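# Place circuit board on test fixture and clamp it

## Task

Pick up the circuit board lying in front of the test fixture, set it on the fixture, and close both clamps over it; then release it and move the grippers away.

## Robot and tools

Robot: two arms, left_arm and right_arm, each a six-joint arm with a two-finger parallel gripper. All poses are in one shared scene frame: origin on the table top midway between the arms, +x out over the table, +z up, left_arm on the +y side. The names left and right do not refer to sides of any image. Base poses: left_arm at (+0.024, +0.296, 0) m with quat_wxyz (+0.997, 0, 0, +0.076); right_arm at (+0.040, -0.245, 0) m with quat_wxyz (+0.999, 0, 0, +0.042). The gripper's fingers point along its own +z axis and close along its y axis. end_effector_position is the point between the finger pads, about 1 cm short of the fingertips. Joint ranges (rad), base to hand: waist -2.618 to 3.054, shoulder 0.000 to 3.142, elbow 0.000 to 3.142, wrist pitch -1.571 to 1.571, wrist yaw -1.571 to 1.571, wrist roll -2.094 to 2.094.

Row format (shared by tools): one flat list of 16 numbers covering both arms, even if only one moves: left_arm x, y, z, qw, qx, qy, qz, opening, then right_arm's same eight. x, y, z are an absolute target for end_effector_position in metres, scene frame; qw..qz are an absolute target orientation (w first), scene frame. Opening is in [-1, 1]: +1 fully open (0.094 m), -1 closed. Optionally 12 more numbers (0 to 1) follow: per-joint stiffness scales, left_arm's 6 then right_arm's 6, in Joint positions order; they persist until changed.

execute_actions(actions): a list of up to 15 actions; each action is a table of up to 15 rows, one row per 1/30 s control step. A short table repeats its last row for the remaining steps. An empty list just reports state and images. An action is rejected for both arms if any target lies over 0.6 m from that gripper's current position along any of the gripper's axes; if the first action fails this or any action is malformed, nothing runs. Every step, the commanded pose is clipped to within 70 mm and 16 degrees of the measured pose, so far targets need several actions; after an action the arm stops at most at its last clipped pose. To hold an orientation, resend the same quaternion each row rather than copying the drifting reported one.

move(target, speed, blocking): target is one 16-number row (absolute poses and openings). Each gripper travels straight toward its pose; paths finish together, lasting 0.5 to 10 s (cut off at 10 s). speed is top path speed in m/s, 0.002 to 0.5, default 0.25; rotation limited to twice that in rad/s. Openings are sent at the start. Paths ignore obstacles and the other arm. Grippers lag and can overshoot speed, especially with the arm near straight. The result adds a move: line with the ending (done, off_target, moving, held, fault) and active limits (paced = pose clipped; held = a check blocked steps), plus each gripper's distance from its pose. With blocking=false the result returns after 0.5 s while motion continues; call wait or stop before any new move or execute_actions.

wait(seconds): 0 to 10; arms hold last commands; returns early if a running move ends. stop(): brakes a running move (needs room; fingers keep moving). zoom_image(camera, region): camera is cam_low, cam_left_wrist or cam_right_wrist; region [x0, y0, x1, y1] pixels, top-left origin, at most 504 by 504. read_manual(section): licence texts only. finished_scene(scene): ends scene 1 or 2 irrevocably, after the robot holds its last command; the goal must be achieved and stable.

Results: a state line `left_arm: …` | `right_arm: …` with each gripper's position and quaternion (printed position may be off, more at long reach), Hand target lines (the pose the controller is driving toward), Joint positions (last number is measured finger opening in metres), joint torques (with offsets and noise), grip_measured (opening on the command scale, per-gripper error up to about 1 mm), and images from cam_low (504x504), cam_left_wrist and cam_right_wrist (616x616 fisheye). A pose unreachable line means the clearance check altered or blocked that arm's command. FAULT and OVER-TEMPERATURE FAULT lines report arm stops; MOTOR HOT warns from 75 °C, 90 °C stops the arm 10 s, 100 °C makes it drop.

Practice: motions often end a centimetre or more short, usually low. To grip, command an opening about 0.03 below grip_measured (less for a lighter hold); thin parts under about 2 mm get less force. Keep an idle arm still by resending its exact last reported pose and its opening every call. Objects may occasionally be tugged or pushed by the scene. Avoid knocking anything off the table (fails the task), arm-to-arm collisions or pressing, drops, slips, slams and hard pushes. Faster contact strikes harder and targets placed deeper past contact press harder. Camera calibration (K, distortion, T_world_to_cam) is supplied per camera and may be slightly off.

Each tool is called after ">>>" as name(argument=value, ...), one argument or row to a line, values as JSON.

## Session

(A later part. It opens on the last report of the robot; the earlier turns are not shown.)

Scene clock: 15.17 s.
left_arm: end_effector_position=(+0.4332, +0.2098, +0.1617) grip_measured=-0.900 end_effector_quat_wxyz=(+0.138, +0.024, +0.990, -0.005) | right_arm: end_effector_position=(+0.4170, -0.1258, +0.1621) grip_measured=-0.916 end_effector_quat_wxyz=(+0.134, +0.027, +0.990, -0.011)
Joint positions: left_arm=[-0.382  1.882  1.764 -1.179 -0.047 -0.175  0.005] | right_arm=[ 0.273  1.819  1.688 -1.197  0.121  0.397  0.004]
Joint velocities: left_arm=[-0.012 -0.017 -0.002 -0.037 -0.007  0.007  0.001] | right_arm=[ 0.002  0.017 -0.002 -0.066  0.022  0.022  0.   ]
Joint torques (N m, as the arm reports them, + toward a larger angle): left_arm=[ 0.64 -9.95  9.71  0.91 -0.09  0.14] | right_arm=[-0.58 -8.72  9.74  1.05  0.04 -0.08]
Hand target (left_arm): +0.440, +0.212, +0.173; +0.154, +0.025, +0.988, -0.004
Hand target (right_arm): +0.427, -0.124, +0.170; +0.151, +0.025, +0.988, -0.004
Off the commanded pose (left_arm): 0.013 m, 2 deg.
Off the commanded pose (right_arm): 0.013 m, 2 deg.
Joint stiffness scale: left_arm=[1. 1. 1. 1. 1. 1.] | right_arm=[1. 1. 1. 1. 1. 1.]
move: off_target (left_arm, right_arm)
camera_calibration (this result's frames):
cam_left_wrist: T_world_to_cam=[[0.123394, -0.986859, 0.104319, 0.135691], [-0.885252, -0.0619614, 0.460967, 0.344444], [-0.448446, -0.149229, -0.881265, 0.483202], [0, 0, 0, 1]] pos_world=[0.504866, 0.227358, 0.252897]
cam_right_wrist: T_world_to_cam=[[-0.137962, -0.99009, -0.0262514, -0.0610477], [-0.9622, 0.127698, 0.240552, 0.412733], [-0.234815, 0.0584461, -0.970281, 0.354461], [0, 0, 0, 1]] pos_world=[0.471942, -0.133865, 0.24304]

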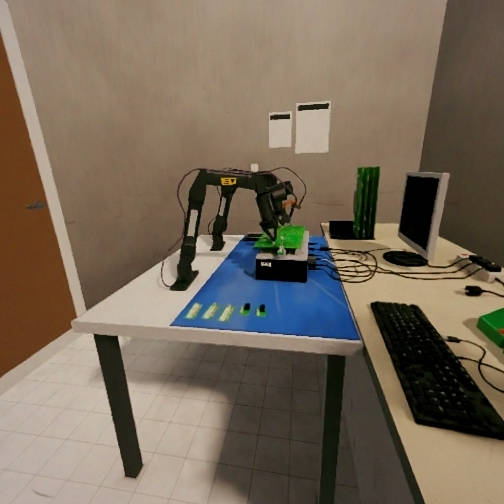

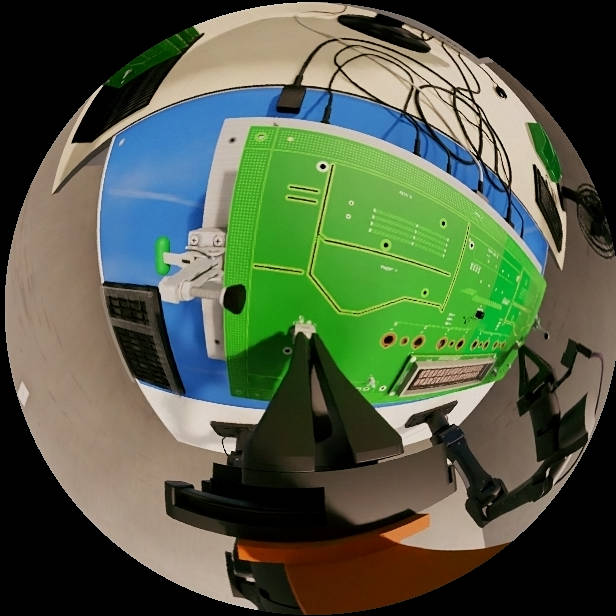

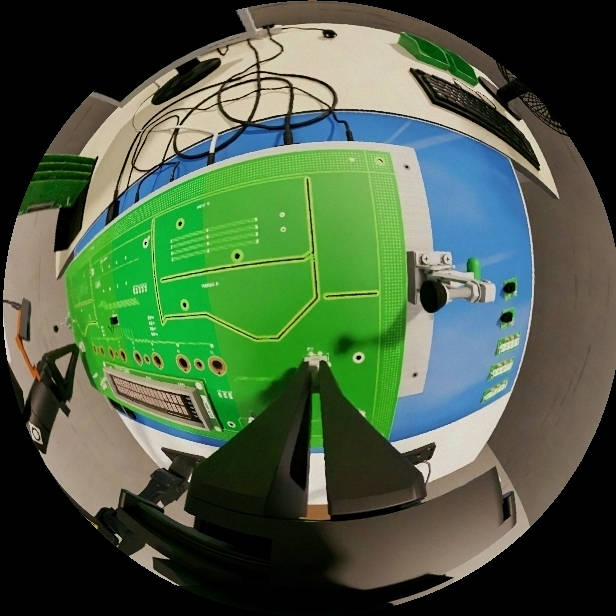

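>>> move(
  target=[0.457,0.207,0.168,0.149,0.023,0.9886,-0.004,-0.95,0.448,-0.129,0.164,0.151,0.023,0.988,-0.004,-0.95],
  speed=0.03,
)

>>> zoom_image(
  camera="cam_left_wrist",
  region=[220,90,320,190],
)

>>> zoom_image(
  camera="cam_right_wrist",
  region=[340,370,440,470],
)

Scene clock: 16.83 s.
left_arm: end_effector_position=(+0.4509, +0.2055, +0.1567) grip_measured=-0.900 end_effector_quat_wxyz=(+0.135, +0.024, +0.991, -0.005) | right_arm: end_effector_position=(+0.4372, -0.1304, +0.1564) grip_measured=-0.916 end_effector_quat_wxyz=(+0.133, +0.024, +0.991, -0.010)
Joint positions: left_arm=[-0.382  1.964  1.858 -1.199 -0.046 -0.175  0.005] | right_arm=[ 0.241  1.889  1.756 -1.194  0.11   0.361  0.004]
Joint velocities: left_arm=[ 0.007 -0.007 -0.012  0.007 -0.051  0.022  0.001] | right_arm=[-0.002  0.012  0.007  0.022 -0.095 -0.007 -0.001]
Joint torques (N m, as the arm reports them, + toward a larger angle): left_arm=[  0.29 -10.72   9.68   0.88  -0.1    0.05] | right_arm=[-0.56 -9.37  9.67  1.06  0.11 -0.09]
Hand target (left_arm): +0.457, +0.207, +0.168; +0.149, +0.023, +0.989, -0.004
Hand target (right_arm): +0.448, -0.129, +0.164; +0.151, +0.023, +0.988, -0.004
Off the commanded pose (left_arm): 0.013 m, 2 deg.
Off the commanded pose (right_arm): 0.013 m, 2 deg.
Joint stiffness scale: left_arm=[1. 1. 1. 1. 1. 1.] | right_arm=[1. 1. 1. 1. 1. 1.]
move: off_target (left_arm, right_arm)
camera_calibration (this result's frames):
cam_left_wrist: T_world_to_cam=[[0.123524, -0.987022, 0.102614, 0.129982], [-0.88173, -0.0617237, 0.467699, 0.359411], [-0.455296, -0.14825, -0.877911, 0.488467], [0, 0, 0, 1]] pos_world=[0.523245, 0.222895, 0.247396]
cam_right_wrist: T_world_to_cam=[[-0.132917, -0.990763, -0.0268636, -0.0652311], [-0.962077, 0.12246, 0.243744, 0.432865], [-0.238203, 0.0582426, -0.969468, 0.355236], [0, 0, 0, 1]] pos_world=[0.492397, -0.138327, 0.237129]

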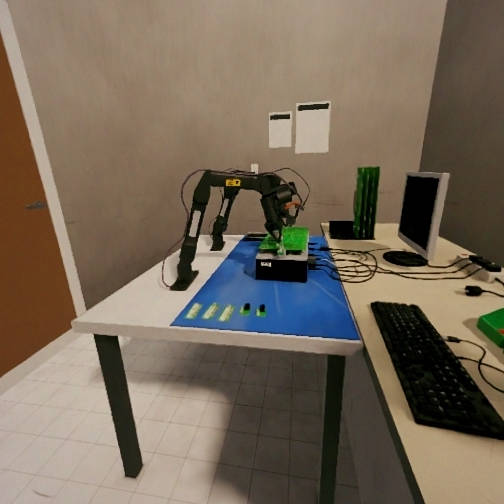

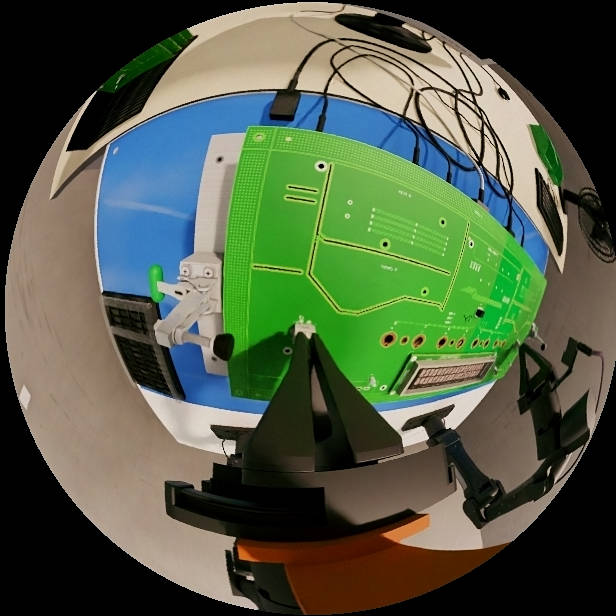

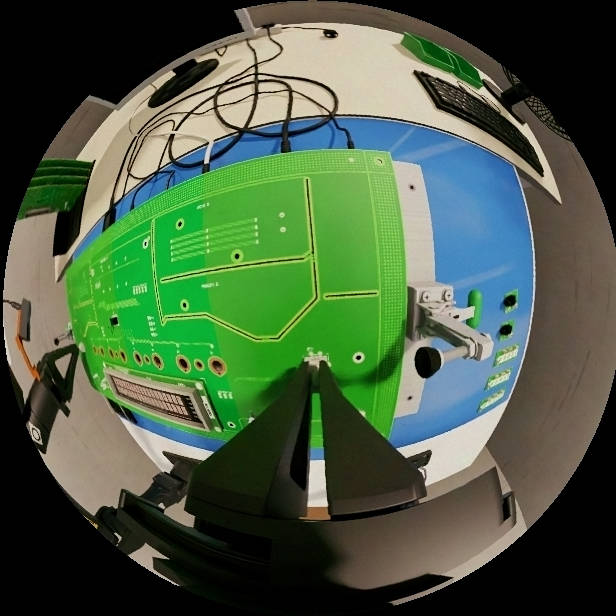

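Region (220, 90, 320, 190) of cam_left_wrist's 616x616 image, scaled by 5.040, with more detail than that image has.

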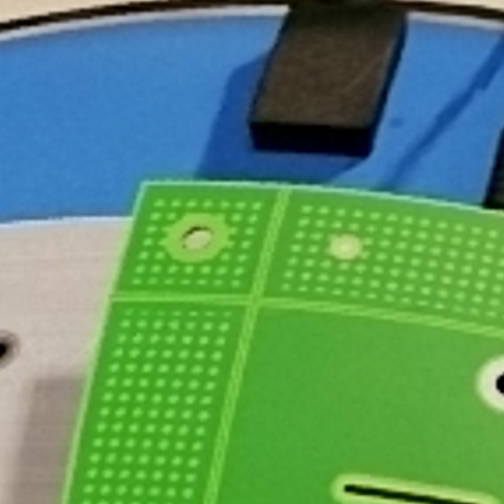

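Region (340, 370, 440, 470) of cam_right_wrist's 616x616 image, scaled by 5.040, with more detail than that image has.

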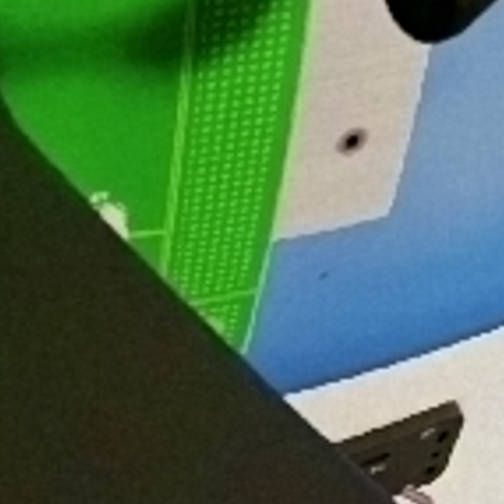

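>>> execute_actions(
  actions=[
    [[0.457,0.2065,0.165,0.149,0.023,0.9886,-0.004,-0.95,0.449,-0.1295,0.161,0.151,0.023,0.988,-0.004,-0.95]],
    [[0.457,0.2065,0.161,0.149,0.023,0.9886,-0.004,-0.95,0.449,-0.1295,0.157,0.151,0.023,0.988,-0.004,-0.95]],
  ],
)

>>> zoom_image(
  camera="cam_left_wrist",
  region=[230,110,290,170],
)

Scene clock: 17.90 s.
left_arm: end_effector_position=(+0.4511, +0.2059, +0.1567) grip_measured=-0.900 end_effector_quat_wxyz=(+0.135, +0.024, +0.991, -0.003) | right_arm: end_effector_position=(+0.4412, -0.1300, +0.1574) grip_measured=-0.916 end_effector_quat_wxyz=(+0.141, +0.024, +0.990, -0.008)
Joint positions: left_arm=[-0.382  1.964  1.858 -1.198 -0.048 -0.175  0.005] | right_arm=[ 0.238  1.889  1.756 -1.177  0.109  0.356  0.004]
Joint velocities: left_arm=[-0.002 -0.037  0.012  0.007  0.095 -0.095  0.001] | right_arm=[ 0.022 -0.012 -0.002 -0.051  0.037  0.037  0.001]
Joint torques (N m, as the arm reports them, + toward a larger angle): left_arm=[  0.23 -10.99   7.32   1.15  -0.09   0.05] | right_arm=[-0.51 -9.32  7.32  1.23  0.05 -0.07]
Hand target (left_arm): +0.457, +0.206, +0.161; +0.149, +0.023, +0.989, -0.004
Hand target (right_arm): +0.449, -0.130, +0.157; +0.151, +0.023, +0.988, -0.004
Off the commanded pose (left_arm): 0.007 m, 2 deg.
Off the commanded pose (right_arm): 0.008 m, 1 deg.
Joint stiffness scale: left_arm=[1. 1. 1. 1. 1. 1.] | right_arm=[1. 1. 1. 1. 1. 1.]
camera_calibration (this result's frames):
cam_left_wrist: T_world_to_cam=[[0.12403, -0.987157, 0.100686, 0.13043], [-0.882101, -0.0632194, 0.466799, 0.360187], [-0.454438, -0.146712, -0.878613, 0.488049], [0, 0, 0, 1]] pos_world=[0.523332, 0.223128, 0.247539]
cam_right_wrist: T_world_to_cam=[[-0.130253, -0.99092, -0.0333405, -0.0644134], [-0.966053, 0.119274, 0.229164, 0.440099], [-0.223106, 0.062058, -0.972817, 0.351536], [0, 0, 0, 1]] pos_world=[0.495199, -0.138136, 0.238978]

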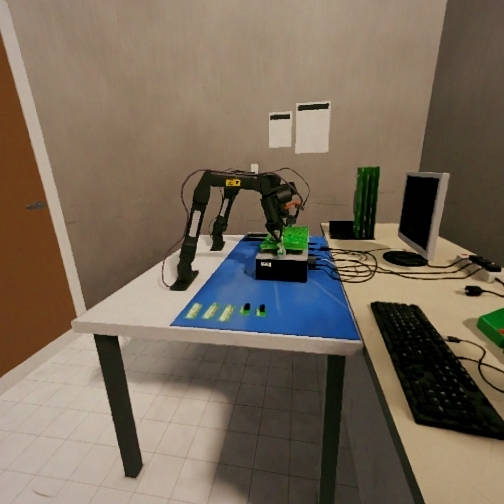

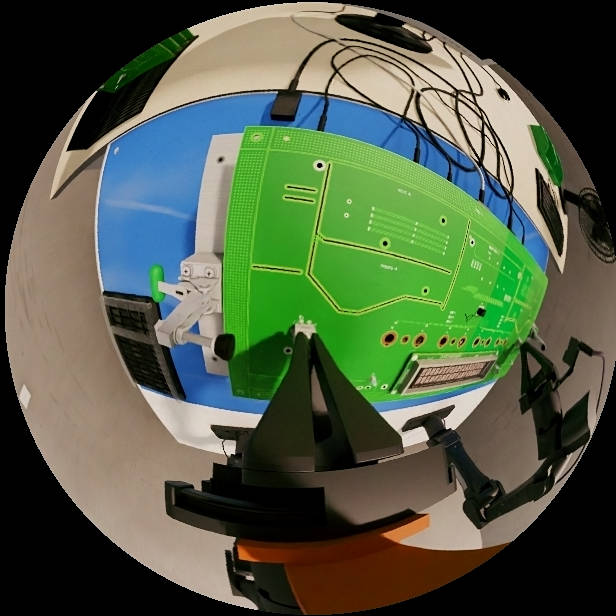

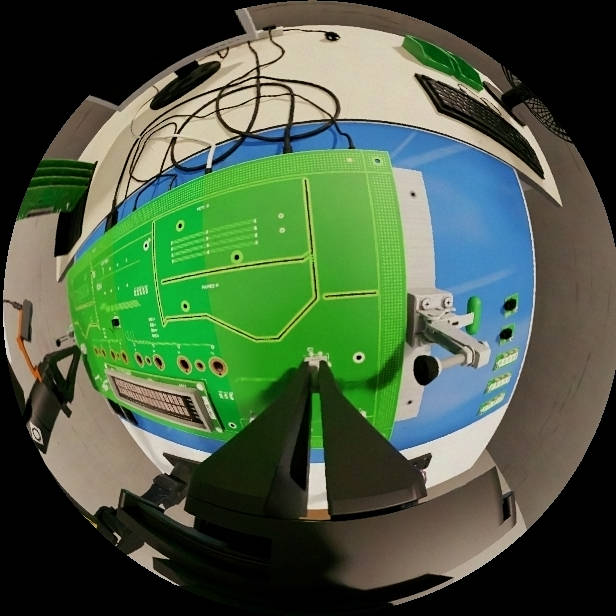

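Region (230, 110, 290, 170) of cam_left_wrist's 616x616 image, scaled by 8.400, with more detail than that image has.

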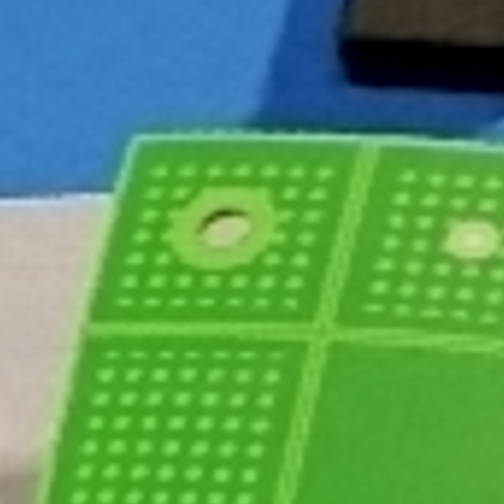

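>>> execute_actions(
  actions=[
    [[0.453,0.2055,0.156,0.142,0.023,0.9896,-0.004,-0.95,0.442,-0.1305,0.154,0.142,0.023,0.9896,-0.004,-0.95]],
    [[0.452,0.2055,0.152,0.14,0.023,0.99,-0.004,-0.95,0.440,-0.1305,0.150,0.14,0.023,0.99,-0.004,-0.95]],
  ],
)

>>> zoom_image(
  camera="cam_left_wrist",
  region=[230,110,290,170],
)

Scene clock: 19.00 s.
left_arm: end_effector_position=(+0.4498, +0.2062, +0.1510) grip_measured=-0.900 end_effector_quat_wxyz=(+0.131, +0.024, +0.991, -0.002) | right_arm: end_effector_position=(+0.4376, -0.1297, +0.1484) grip_measured=-0.916 end_effector_quat_wxyz=(+0.132, +0.023, +0.991, -0.007)
Joint positions: left_arm=[-0.382  1.964  1.837 -1.185 -0.048 -0.175  0.005] | right_arm=[ 0.238  1.888  1.724 -1.162  0.101  0.356  0.004]
Joint velocities: left_arm=[-0.017 -0.012 -0.002  0.037 -0.081 -0.066 -0.001] | right_arm=[-0.017 -0.007 -0.027 -0.066 -0.007  0.037 -0.   ]
Joint torques (N m, as the arm reports them, + toward a larger angle): left_arm=[ -0.12 -11.53   5.96   1.14  -0.07  -0.02] | right_arm=[ -0.37 -10.75   6.18   1.1    0.06  -0.03]
Hand target (left_arm): +0.452, +0.206, +0.152; +0.140, +0.023, +0.990, -0.004
Hand target (right_arm): +0.440, -0.131, +0.150; +0.140, +0.023, +0.990, -0.004
Off the commanded pose (left_arm): 0.002 m, 1 deg.
Off the commanded pose (right_arm): 0.003 m, 1 deg.
Joint stiffness scale: left_arm=[1. 1. 1. 1. 1. 1.] | right_arm=[1. 1. 1. 1. 1. 1.]
camera_calibration (this result's frames):
cam_left_wrist: T_world_to_cam=[[0.124893, -0.987361, 0.0975685, 0.131637], [-0.878467, -0.0643335, 0.473452, 0.359414], [-0.461191, -0.144842, -0.875399, 0.484649], [0, 0, 0, 1]] pos_world=[0.522809, 0.223293, 0.241252]
cam_right_wrist: T_world_to_cam=[[-0.128866, -0.991108, -0.0331407, -0.0655701], [-0.962002, 0.11683, 0.246787, 0.433894], [-0.24072, 0.0636838, -0.968503, 0.349275], [0, 0, 0, 1]] pos_world=[0.493035, -0.137922, 0.229022]

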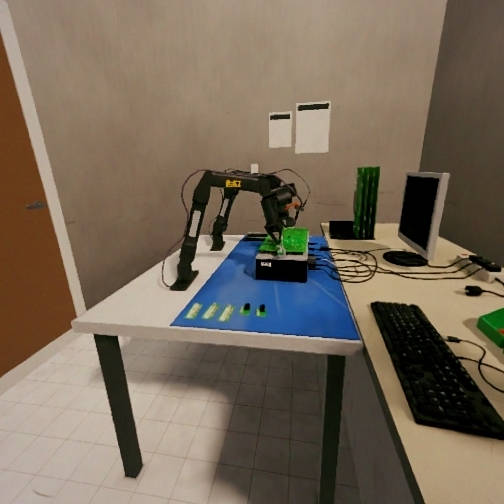

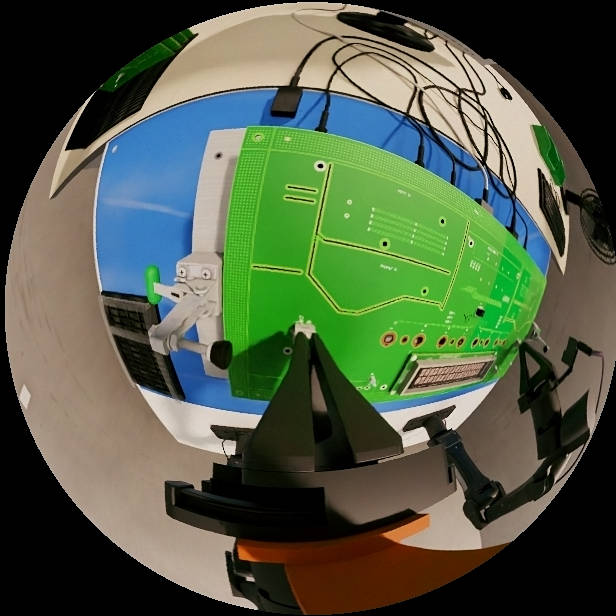

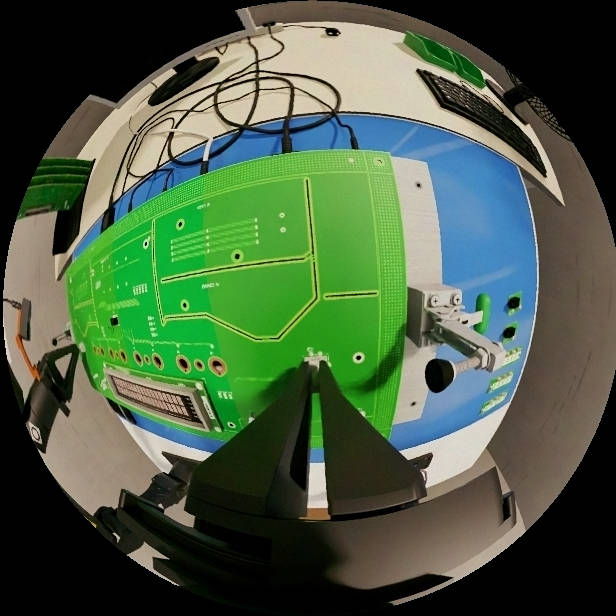

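Region (230, 110, 290, 170) of cam_left_wrist's 616x616 image, scaled by 8.400, with more detail than that image has.

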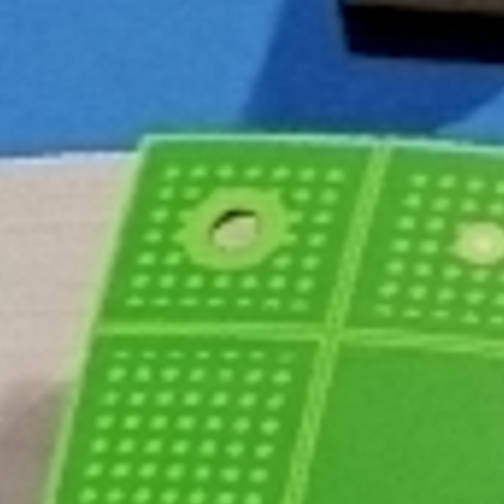

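Shift −y ~2 mm.

>>> execute_actions(
  actions=[
    [[0.453,0.203,0.151,0.14,0.023,0.99,-0.004,-0.95,0.441,-0.133,0.150,0.14,0.023,0.99,-0.004,-0.95]],
    [[0.453,0.2015,0.151,0.14,0.023,0.99,-0.004,-0.95,0.441,-0.1345,0.150,0.14,0.023,0.99,-0.004,-0.95]],
  ],
)

>>> zoom_image(
  camera="cam_left_wrist",
  region=[230,110,290,170],
)

Scene clock: 20.10 s.
left_arm: end_effector_position=(+0.4498, +0.2062, +0.1510) grip_measured=-0.900 end_effector_quat_wxyz=(+0.131, +0.022, +0.991, -0.003) | right_arm: end_effector_position=(+0.4376, -0.1300, +0.1483) grip_measured=-0.916 end_effector_quat_wxyz=(+0.130, +0.022, +0.991, -0.003)
Joint positions: left_arm=[-0.382  1.964  1.837 -1.185 -0.048 -0.179  0.005] | right_arm=[ 0.234  1.888  1.724 -1.162  0.092  0.351  0.004]
Joint velocities: left_arm=[ 0.002 -0.002 -0.012 -0.081 -0.022 -0.051 -0.   ] | right_arm=[ 0.002  0.002  0.002 -0.007  0.037 -0.037  0.001]
Joint torques (N m, as the arm reports them, + toward a larger angle): left_arm=[ -0.95 -10.85   6.44   1.15  -0.09  -0.09] | right_arm=[ -0.95 -10.87   6.04   1.11   0.12  -0.08]
Hand target (left_arm): +0.453, +0.202, +0.151; +0.140, +0.023, +0.990, -0.004
Hand target (right_arm): +0.441, -0.135, +0.150; +0.140, +0.023, +0.990, -0.004
Off the commanded pose (left_arm): 0.006 m, 1 deg.
Off the commanded pose (right_arm): 0.006 m, 1 deg.
Joint stiffness scale: left_arm=[1. 1. 1. 1. 1. 1.] | right_arm=[1. 1. 1. 1. 1. 1.]
camera_calibration (this result's frames):
cam_left_wrist: T_world_to_cam=[[0.129261, -0.986683, 0.098736, 0.129356], [-0.878151, -0.0676526, 0.473576, 0.359938], [-0.460589, -0.14792, -0.875201, 0.484983], [0, 0, 0, 1]] pos_world=[0.522737, 0.223723, 0.241228]
cam_right_wrist: T_world_to_cam=[[-0.126564, -0.991157, -0.0398551, -0.0658516], [-0.961565, 0.112718, 0.250373, 0.432755], [-0.243667, 0.0700115, -0.967329, 0.351094], [0, 0, 0, 1]] pos_world=[0.493338, -0.138629, 0.228649]

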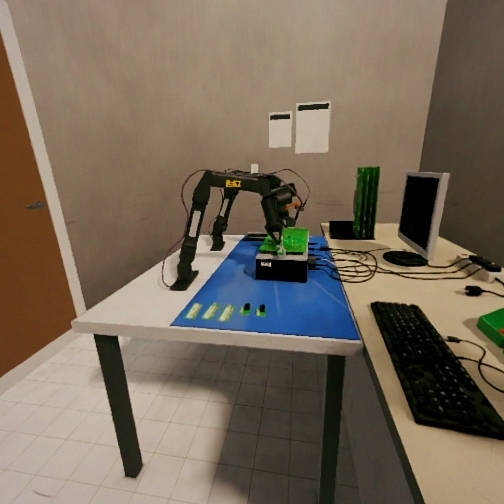

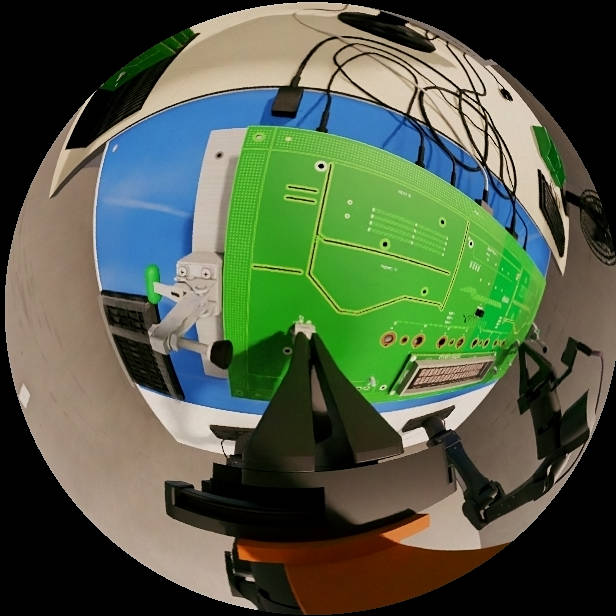

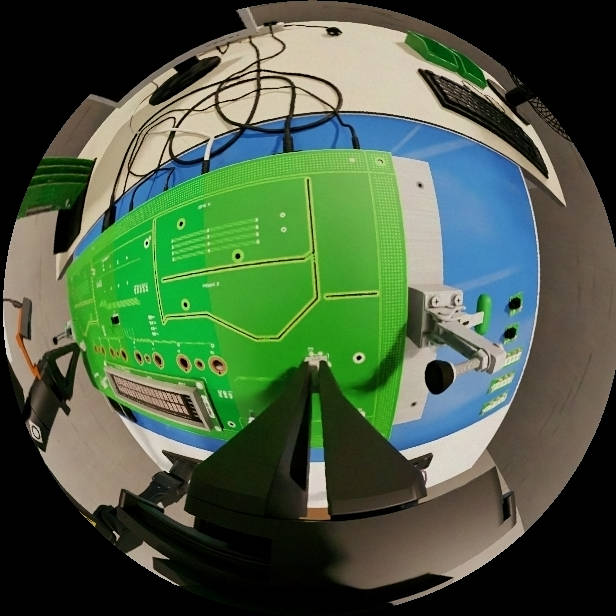

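Region (230, 110, 290, 170) of cam_left_wrist's 616x616 image, scaled by 8.400, with more detail than that image has.

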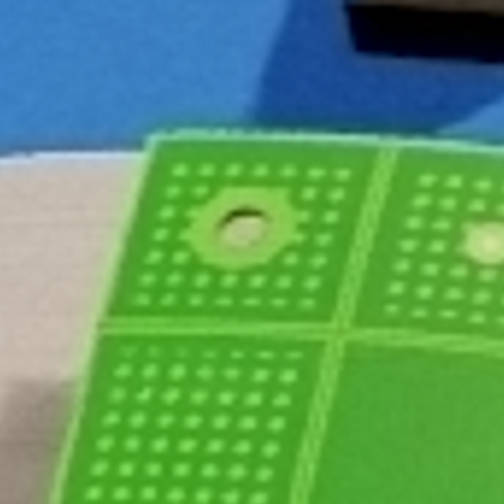

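>>> execute_actions(
  actions=[
    [[0.453,0.2005,0.151,0.14,0.023,0.99,-0.004,-0.95,0.441,-0.135,0.150,0.14,0.023,0.99,-0.004,-0.95]],
  ],
)

>>> zoom_image(
  camera="cam_left_wrist",
  region=[230,110,290,170],
)

>>> zoom_image(
  camera="cam_right_wrist",
  region=[360,400,420,460],
)

Scene clock: 20.67 s.
left_arm: end_effector_position=(+0.4498, +0.2062, +0.1510) grip_measured=-0.900 end_effector_quat_wxyz=(+0.131, +0.021, +0.991, -0.003) | right_arm: end_effector_position=(+0.4376, -0.1300, +0.1482) grip_measured=-0.916 end_effector_quat_wxyz=(+0.130, +0.021, +0.991, -0.002)
Joint positions: left_arm=[-0.382  1.964  1.837 -1.185 -0.048 -0.182  0.005] | right_arm=[ 0.233  1.888  1.724 -1.162  0.09   0.349  0.004]
Joint velocities: left_arm=[-0.012 -0.007  0.012 -0.007 -0.037 -0.022 -0.001] | right_arm=[-0.002  0.002 -0.002  0.037  0.051  0.037  0.   ]
Joint torques (N m, as the arm reports them, + toward a larger angle): left_arm=[ -1.16 -10.77   6.57   1.15  -0.1   -0.07] | right_arm=[ -0.99 -10.94   5.97   1.11   0.13  -0.08]
Hand target (left_arm): +0.453, +0.201, +0.151; +0.140, +0.023, +0.990, -0.004
Hand target (right_arm): +0.441, -0.135, +0.150; +0.140, +0.023, +0.990, -0.004
Off the commanded pose (left_arm): 0.007 m, 1 deg.
Off the commanded pose (right_arm): 0.006 m, 1 deg.
Joint stiffness scale: left_arm=[1. 1. 1. 1. 1. 1.] | right_arm=[1. 1. 1. 1. 1. 1.]
camera_calibration (this result's frames):
cam_left_wrist: T_world_to_cam=[[0.131444, -0.986336, 0.0993194, 0.128215], [-0.877987, -0.0693115, 0.473639, 0.360197], [-0.460283, -0.149458, -0.875101, 0.485147], [0, 0, 0, 1]] pos_world=[0.5227, 0.223938, 0.241215]
cam_right_wrist: T_world_to_cam=[[-0.12506, -0.9913, -0.0410351, -0.0663357], [-0.961587, 0.110917, 0.251092, 0.432418], [-0.244356, 0.0708604, -0.967093, 0.351438], [0, 0, 0, 1]] pos_world=[0.493388, -0.138624, 0.228574]

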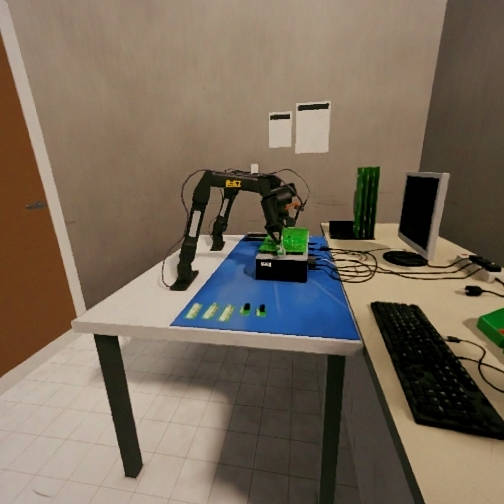

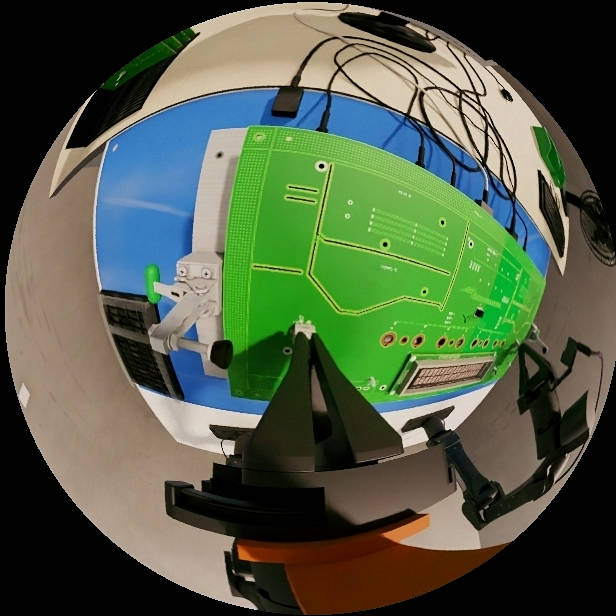

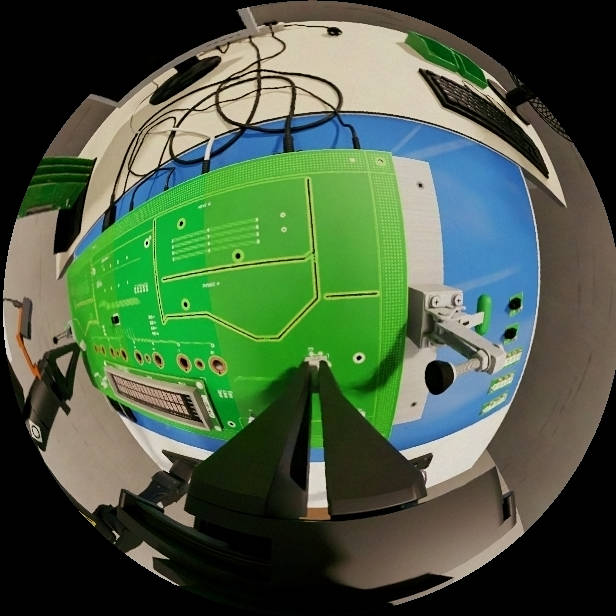

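Region (230, 110, 290, 170) of cam_left_wrist's 616x616 image, scaled by 8.400, with more detail than that image has.

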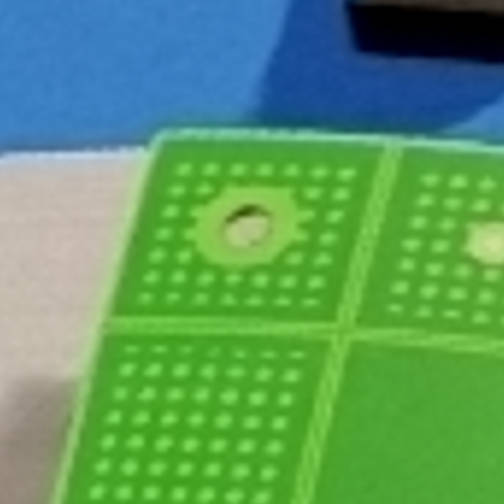

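Region (360, 400, 420, 460) of cam_right_wrist's 616x616 image, scaled by 8.400, with more detail than that image has.

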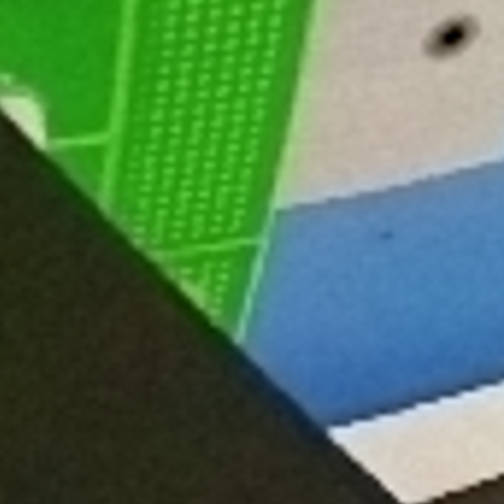

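>>> execute_actions(
  actions=[
    [[0.453,0.199,0.151,0.14,0.026,0.99,-0.004,-0.95,0.441,-0.136,0.152,0.14,0.026,0.99,-0.006,-0.95]],
  ],
)

>>> zoom_image(
  camera="cam_left_wrist",
  region=[230,110,290,170],
)

Scene clock: 21.27 s.
left_arm: end_effector_position=(+0.4498, +0.2060, +0.1510) grip_measured=-0.900 end_effector_quat_wxyz=(+0.132, +0.022, +0.991, -0.001) | right_arm: end_effector_position=(+0.4376, -0.1300, +0.1482) grip_measured=-0.916 end_effector_quat_wxyz=(+0.130, +0.021, +0.991, -0.002)
Joint positions: left_arm=[-0.385  1.964  1.837 -1.185 -0.053 -0.182  0.005] | right_arm=[ 0.233  1.888  1.724 -1.162  0.09   0.349  0.004]
Joint velocities: left_arm=[ 0.002  0.002 -0.007 -0.095 -0.037  0.051 -0.001] | right_arm=[-0.007  0.012 -0.017 -0.051  0.066  0.007 -0.   ]
Joint torques (N m, as the arm reports them, + toward a larger angle): left_arm=[ -1.23 -10.67   6.72   1.14  -0.04  -0.04] | right_arm=[ -1.02 -10.86   6.79   1.01   0.18  -0.03]
Hand target (left_arm): +0.453, +0.199, +0.151; +0.140, +0.026, +0.990, -0.004
Hand target (right_arm): +0.441, -0.136, +0.152; +0.140, +0.026, +0.990, -0.006
Off the commanded pose (left_arm): 0.008 m, 1 deg.
Off the commanded pose (right_arm): 0.008 m, 1 deg.
Joint stiffness scale: left_arm=[1. 1. 1. 1. 1. 1.] | right_arm=[1. 1. 1. 1. 1. 1.]
camera_calibration (this result's frames):
cam_left_wrist: T_world_to_cam=[[0.130243, -0.986901, 0.0952019, 0.129316], [-0.878545, -0.0703677, 0.472448, 0.360788], [-0.45956, -0.145172, -0.876202, 0.4841], [0, 0, 0, 1]] pos_world=[0.522599, 0.223288, 0.241404]
cam_right_wrist: T_world_to_cam=[[-0.12506, -0.9913, -0.0410351, -0.0663357], [-0.961587, 0.110917, 0.251092, 0.432418], [-0.244356, 0.0708604, -0.967093, 0.351438], [0, 0, 0, 1]] pos_world=[0.493388, -0.138624, 0.228574]

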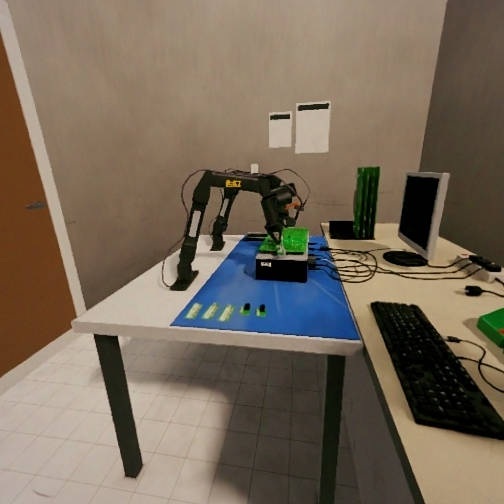

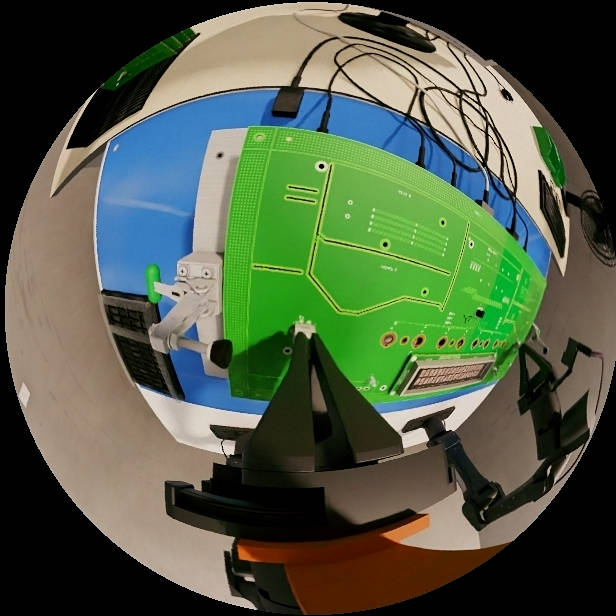

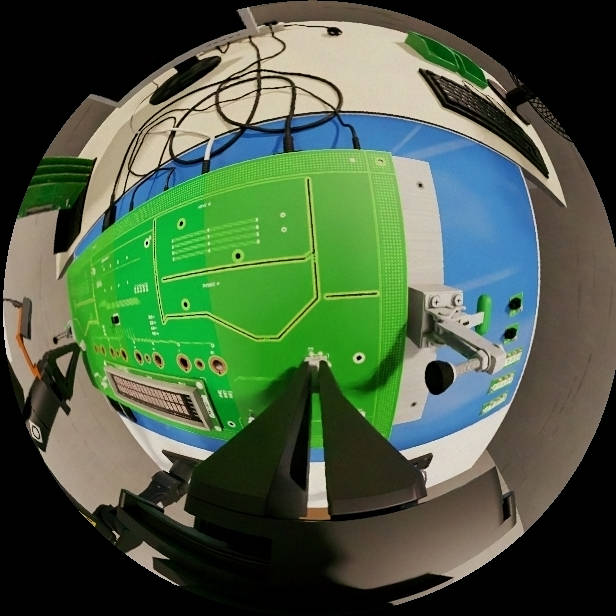

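Region (230, 110, 290, 170) of cam_left_wrist's 616x616 image, scaled by 8.400, with more detail than that image has.

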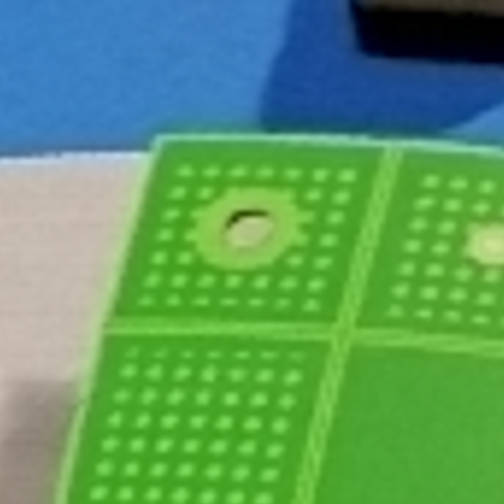

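>>> zoom_image(
  camera="cam_right_wrist",
  region=[380,270,460,350],
)

>>> zoom_image(
  camera="cam_left_wrist",
  region=[170,240,250,320],
)

>>> zoom_image(
  camera="cam_low",
  region=[250,220,320,270],
)

Region (380, 270, 460, 350) of cam_right_wrist's 616x616 image, scaled by 6.300, with more detail than that image has.

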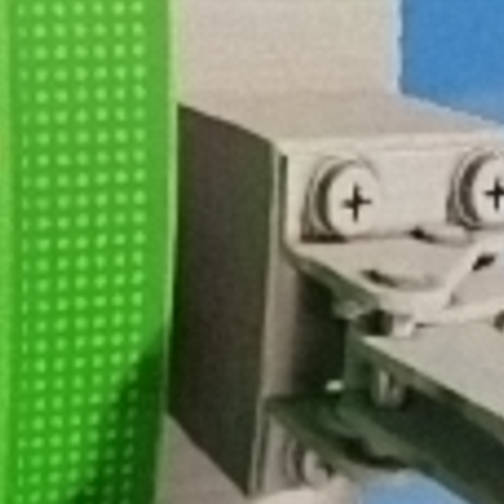

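Region (170, 240, 250, 320) of cam_left_wrist's 616x616 image, scaled by 6.300, with more detail than that image has.

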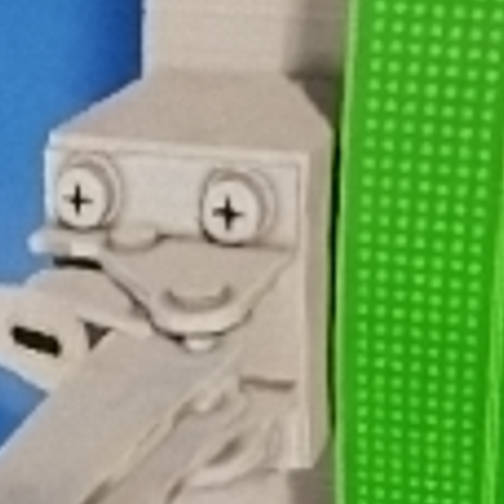

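Region (250, 220, 320, 270) of cam_low's 504x504 image, scaled by 7.200, with more detail than that image has; it fills the top 360 rows of this view, and the rest is white.

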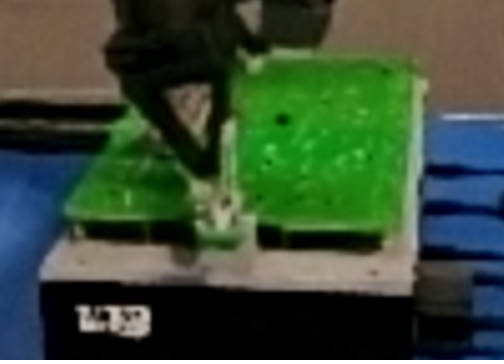

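>>> execute_actions(
  actions=[
    [[0.454,0.2005,0.156,0.142,0.024,0.99,-0.004,-0.95,0.443,-0.135,0.156,0.142,0.024,0.99,-0.006,-0.95]],
    [[0.455,0.2005,0.160,0.143,0.024,0.99,-0.004,-0.95,0.444,-0.135,0.159,0.143,0.024,0.99,-0.006,-0.95]],
  ],
)

>>> zoom_image(
  camera="cam_left_wrist",
  region=[230,110,290,170],
)

Scene clock: 22.47 s.
left_arm: end_effector_position=(+0.4496, +0.2054, +0.1502) grip_measured=-0.900 end_effector_quat_wxyz=(+0.130, +0.022, +0.991, -0.002) | right_arm: end_effector_position=(+0.4374, -0.1308, +0.1499) grip_measured=-0.916 end_effector_quat_wxyz=(+0.129, +0.022, +0.991, -0.003)
Joint positions: left_arm=[-0.385  1.966  1.837 -1.186 -0.049 -0.182  0.005] | right_arm=[ 0.231  1.888  1.731 -1.17   0.09   0.349  0.004]
Joint velocities: left_arm=[-0.007 -0.007 -0.017 -0.066 -0.037 -0.007  0.001] | right_arm=[-0.002  0.007 -0.002  0.066 -0.022 -0.066 -0.   ]
Joint torques (N m, as the arm reports them, + toward a larger angle): left_arm=[ -0.89 -10.42   9.83   0.86  -0.09  -0.03] | right_arm=[ -0.81 -10.07   9.67   0.85   0.2   -0.06]
Hand target (left_arm): +0.455, +0.200, +0.160; +0.143, +0.024, +0.989, -0.004
Hand target (right_arm): +0.444, -0.135, +0.159; +0.143, +0.024, +0.989, -0.006
Off the commanded pose (left_arm): 0.012 m, 2 deg.
Off the commanded pose (right_arm): 0.012 m, 2 deg.
Joint stiffness scale: left_arm=[1. 1. 1. 1. 1. 1.] | right_arm=[1. 1. 1. 1. 1. 1.]
camera_calibration (this result's frames):
cam_left_wrist: T_world_to_cam=[[0.12958, -0.986732, 0.097825, 0.128642], [-0.877154, -0.068063, 0.475361, 0.359451], [-0.462395, -0.147405, -0.874335, 0.484632], [0, 0, 0, 1]] pos_world=[0.522716, 0.222838, 0.240277]
cam_right_wrist: T_world_to_cam=[[-0.126995, -0.991074, -0.0405451, -0.0663661], [-0.9611, 0.112841, 0.252097, 0.431821], [-0.245272, 0.070983, -0.966852, 0.353442], [0, 0, 0, 1]] pos_world=[0.493284, -0.139589, 0.230175]

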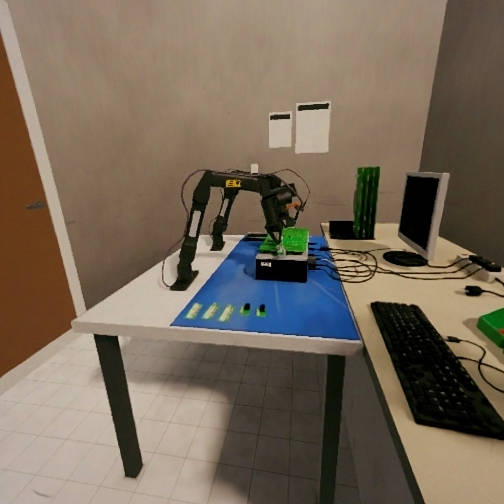

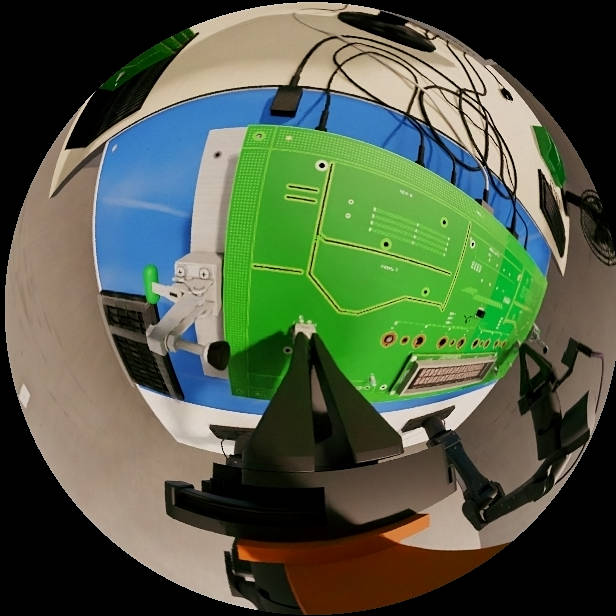

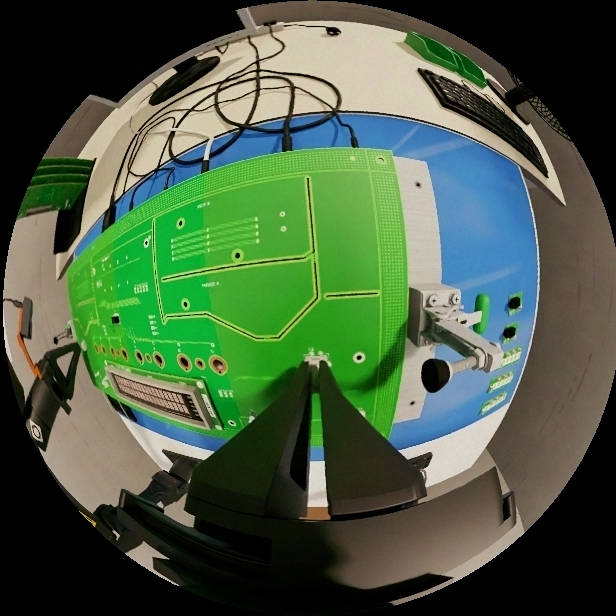

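Region (230, 110, 290, 170) of cam_left_wrist's 616x616 image, scaled by 8.400, with more detail than that image has.

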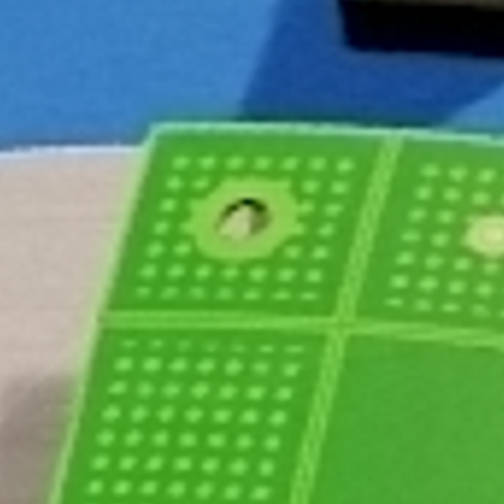

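Pin appearing at right edge; more −y.

>>> execute_actions(
  actions=[
    [[0.455,0.199,0.1605,0.146,0.024,0.989,-0.004,-0.95,0.444,-0.1365,0.159,0.145,0.024,0.989,-0.006,-0.95]],
  ],
)

>>> zoom_image(
  camera="cam_left_wrist",
  region=[230,110,290,170],
)

Scene clock: 23.03 s.
left_arm: end_effector_position=(+0.4492, +0.2034, +0.1502) grip_measured=-0.900 end_effector_quat_wxyz=(+0.130, +0.023, +0.991, -0.003) | right_arm: end_effector_position=(+0.4379, -0.1327, +0.1499) grip_measured=-0.916 end_effector_quat_wxyz=(+0.129, +0.023, +0.991, -0.004)
Joint positions: left_arm=[-0.389  1.966  1.837 -1.186 -0.049 -0.184  0.005] | right_arm=[ 0.227  1.888  1.731 -1.17   0.091  0.347  0.004]
Joint velocities: left_arm=[-0.002 -0.002 -0.012 -0.051 -0.037 -0.11   0.001] | right_arm=[ 0.012  0.012 -0.002  0.066 -0.037 -0.022  0.001]
Joint torques (N m, as the arm reports them, + toward a larger angle): left_arm=[ -0.83 -10.85   9.36   0.93  -0.12  -0.06] | right_arm=[ -0.68 -10.58   8.85   0.93   0.2   -0.07]
Hand target (left_arm): +0.455, +0.199, +0.160; +0.146, +0.024, +0.989, -0.004
Hand target (right_arm): +0.444, -0.136, +0.159; +0.145, +0.024, +0.989, -0.006
Off the commanded pose (left_arm): 0.013 m, 2 deg.
Off the commanded pose (right_arm): 0.012 m, 2 deg.
Joint stiffness scale: left_arm=[1. 1. 1. 1. 1. 1.] | right_arm=[1. 1. 1. 1. 1. 1.]
camera_calibration (this result's frames):
cam_left_wrist: T_world_to_cam=[[0.126883, -0.987034, 0.0983076, 0.127975], [-0.877327, -0.06543, 0.475412, 0.358484], [-0.462816, -0.14657, -0.874253, 0.484157], [0, 0, 0, 1]] pos_world=[0.522345, 0.220734, 0.240267]
cam_right_wrist: T_world_to_cam=[[-0.128784, -0.990904, -0.0390312, -0.0675442], [-0.960853, 0.114949, 0.252087, 0.432612], [-0.245307, 0.0699681, -0.966917, 0.353556], [0, 0, 0, 1]] pos_world=[0.493708, -0.141396, 0.230168]

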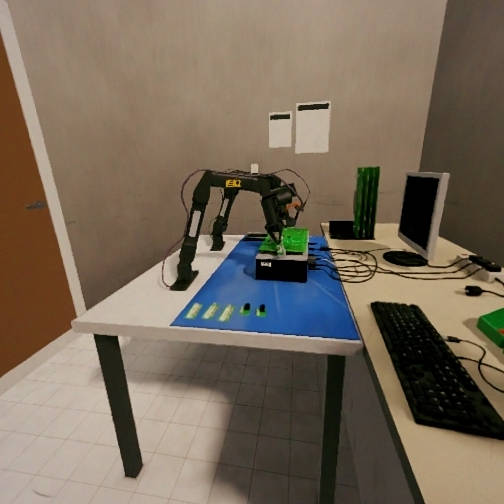

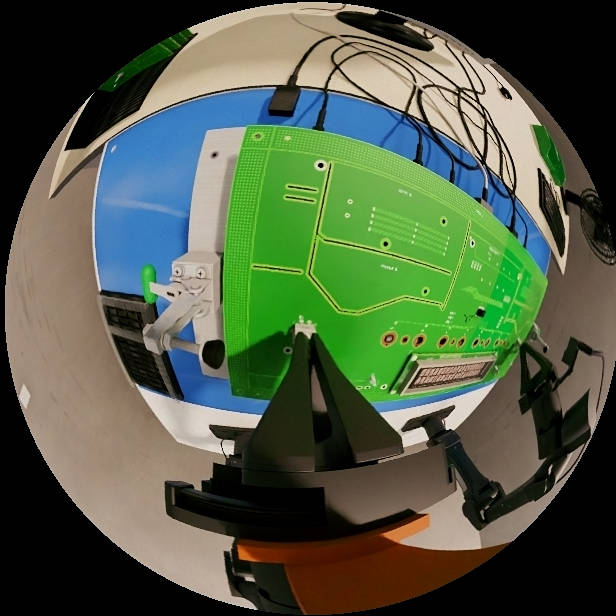

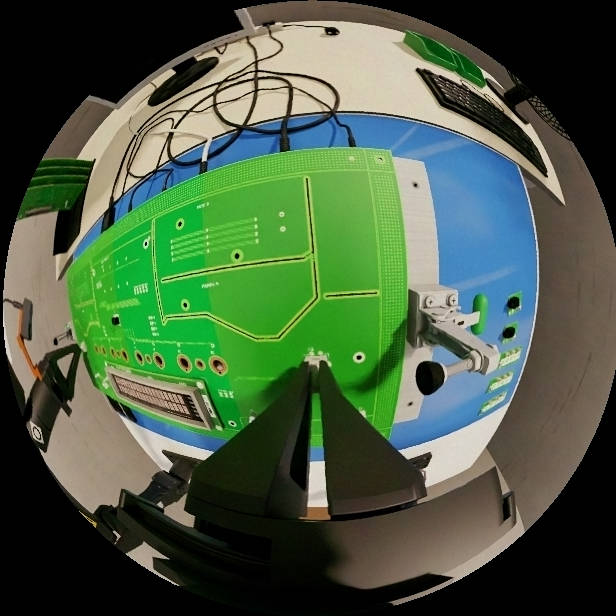

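Region (230, 110, 290, 170) of cam_left_wrist's 616x616 image, scaled by 8.400, with more detail than that image has.

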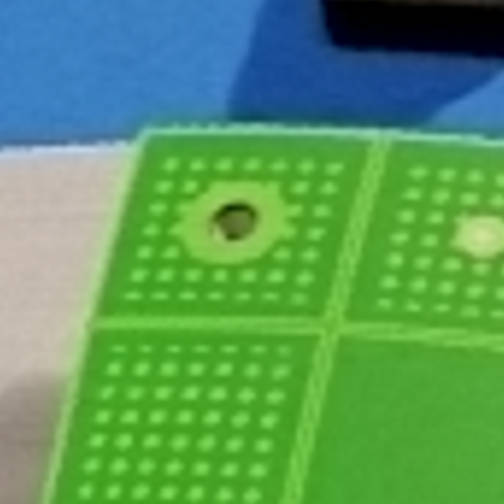

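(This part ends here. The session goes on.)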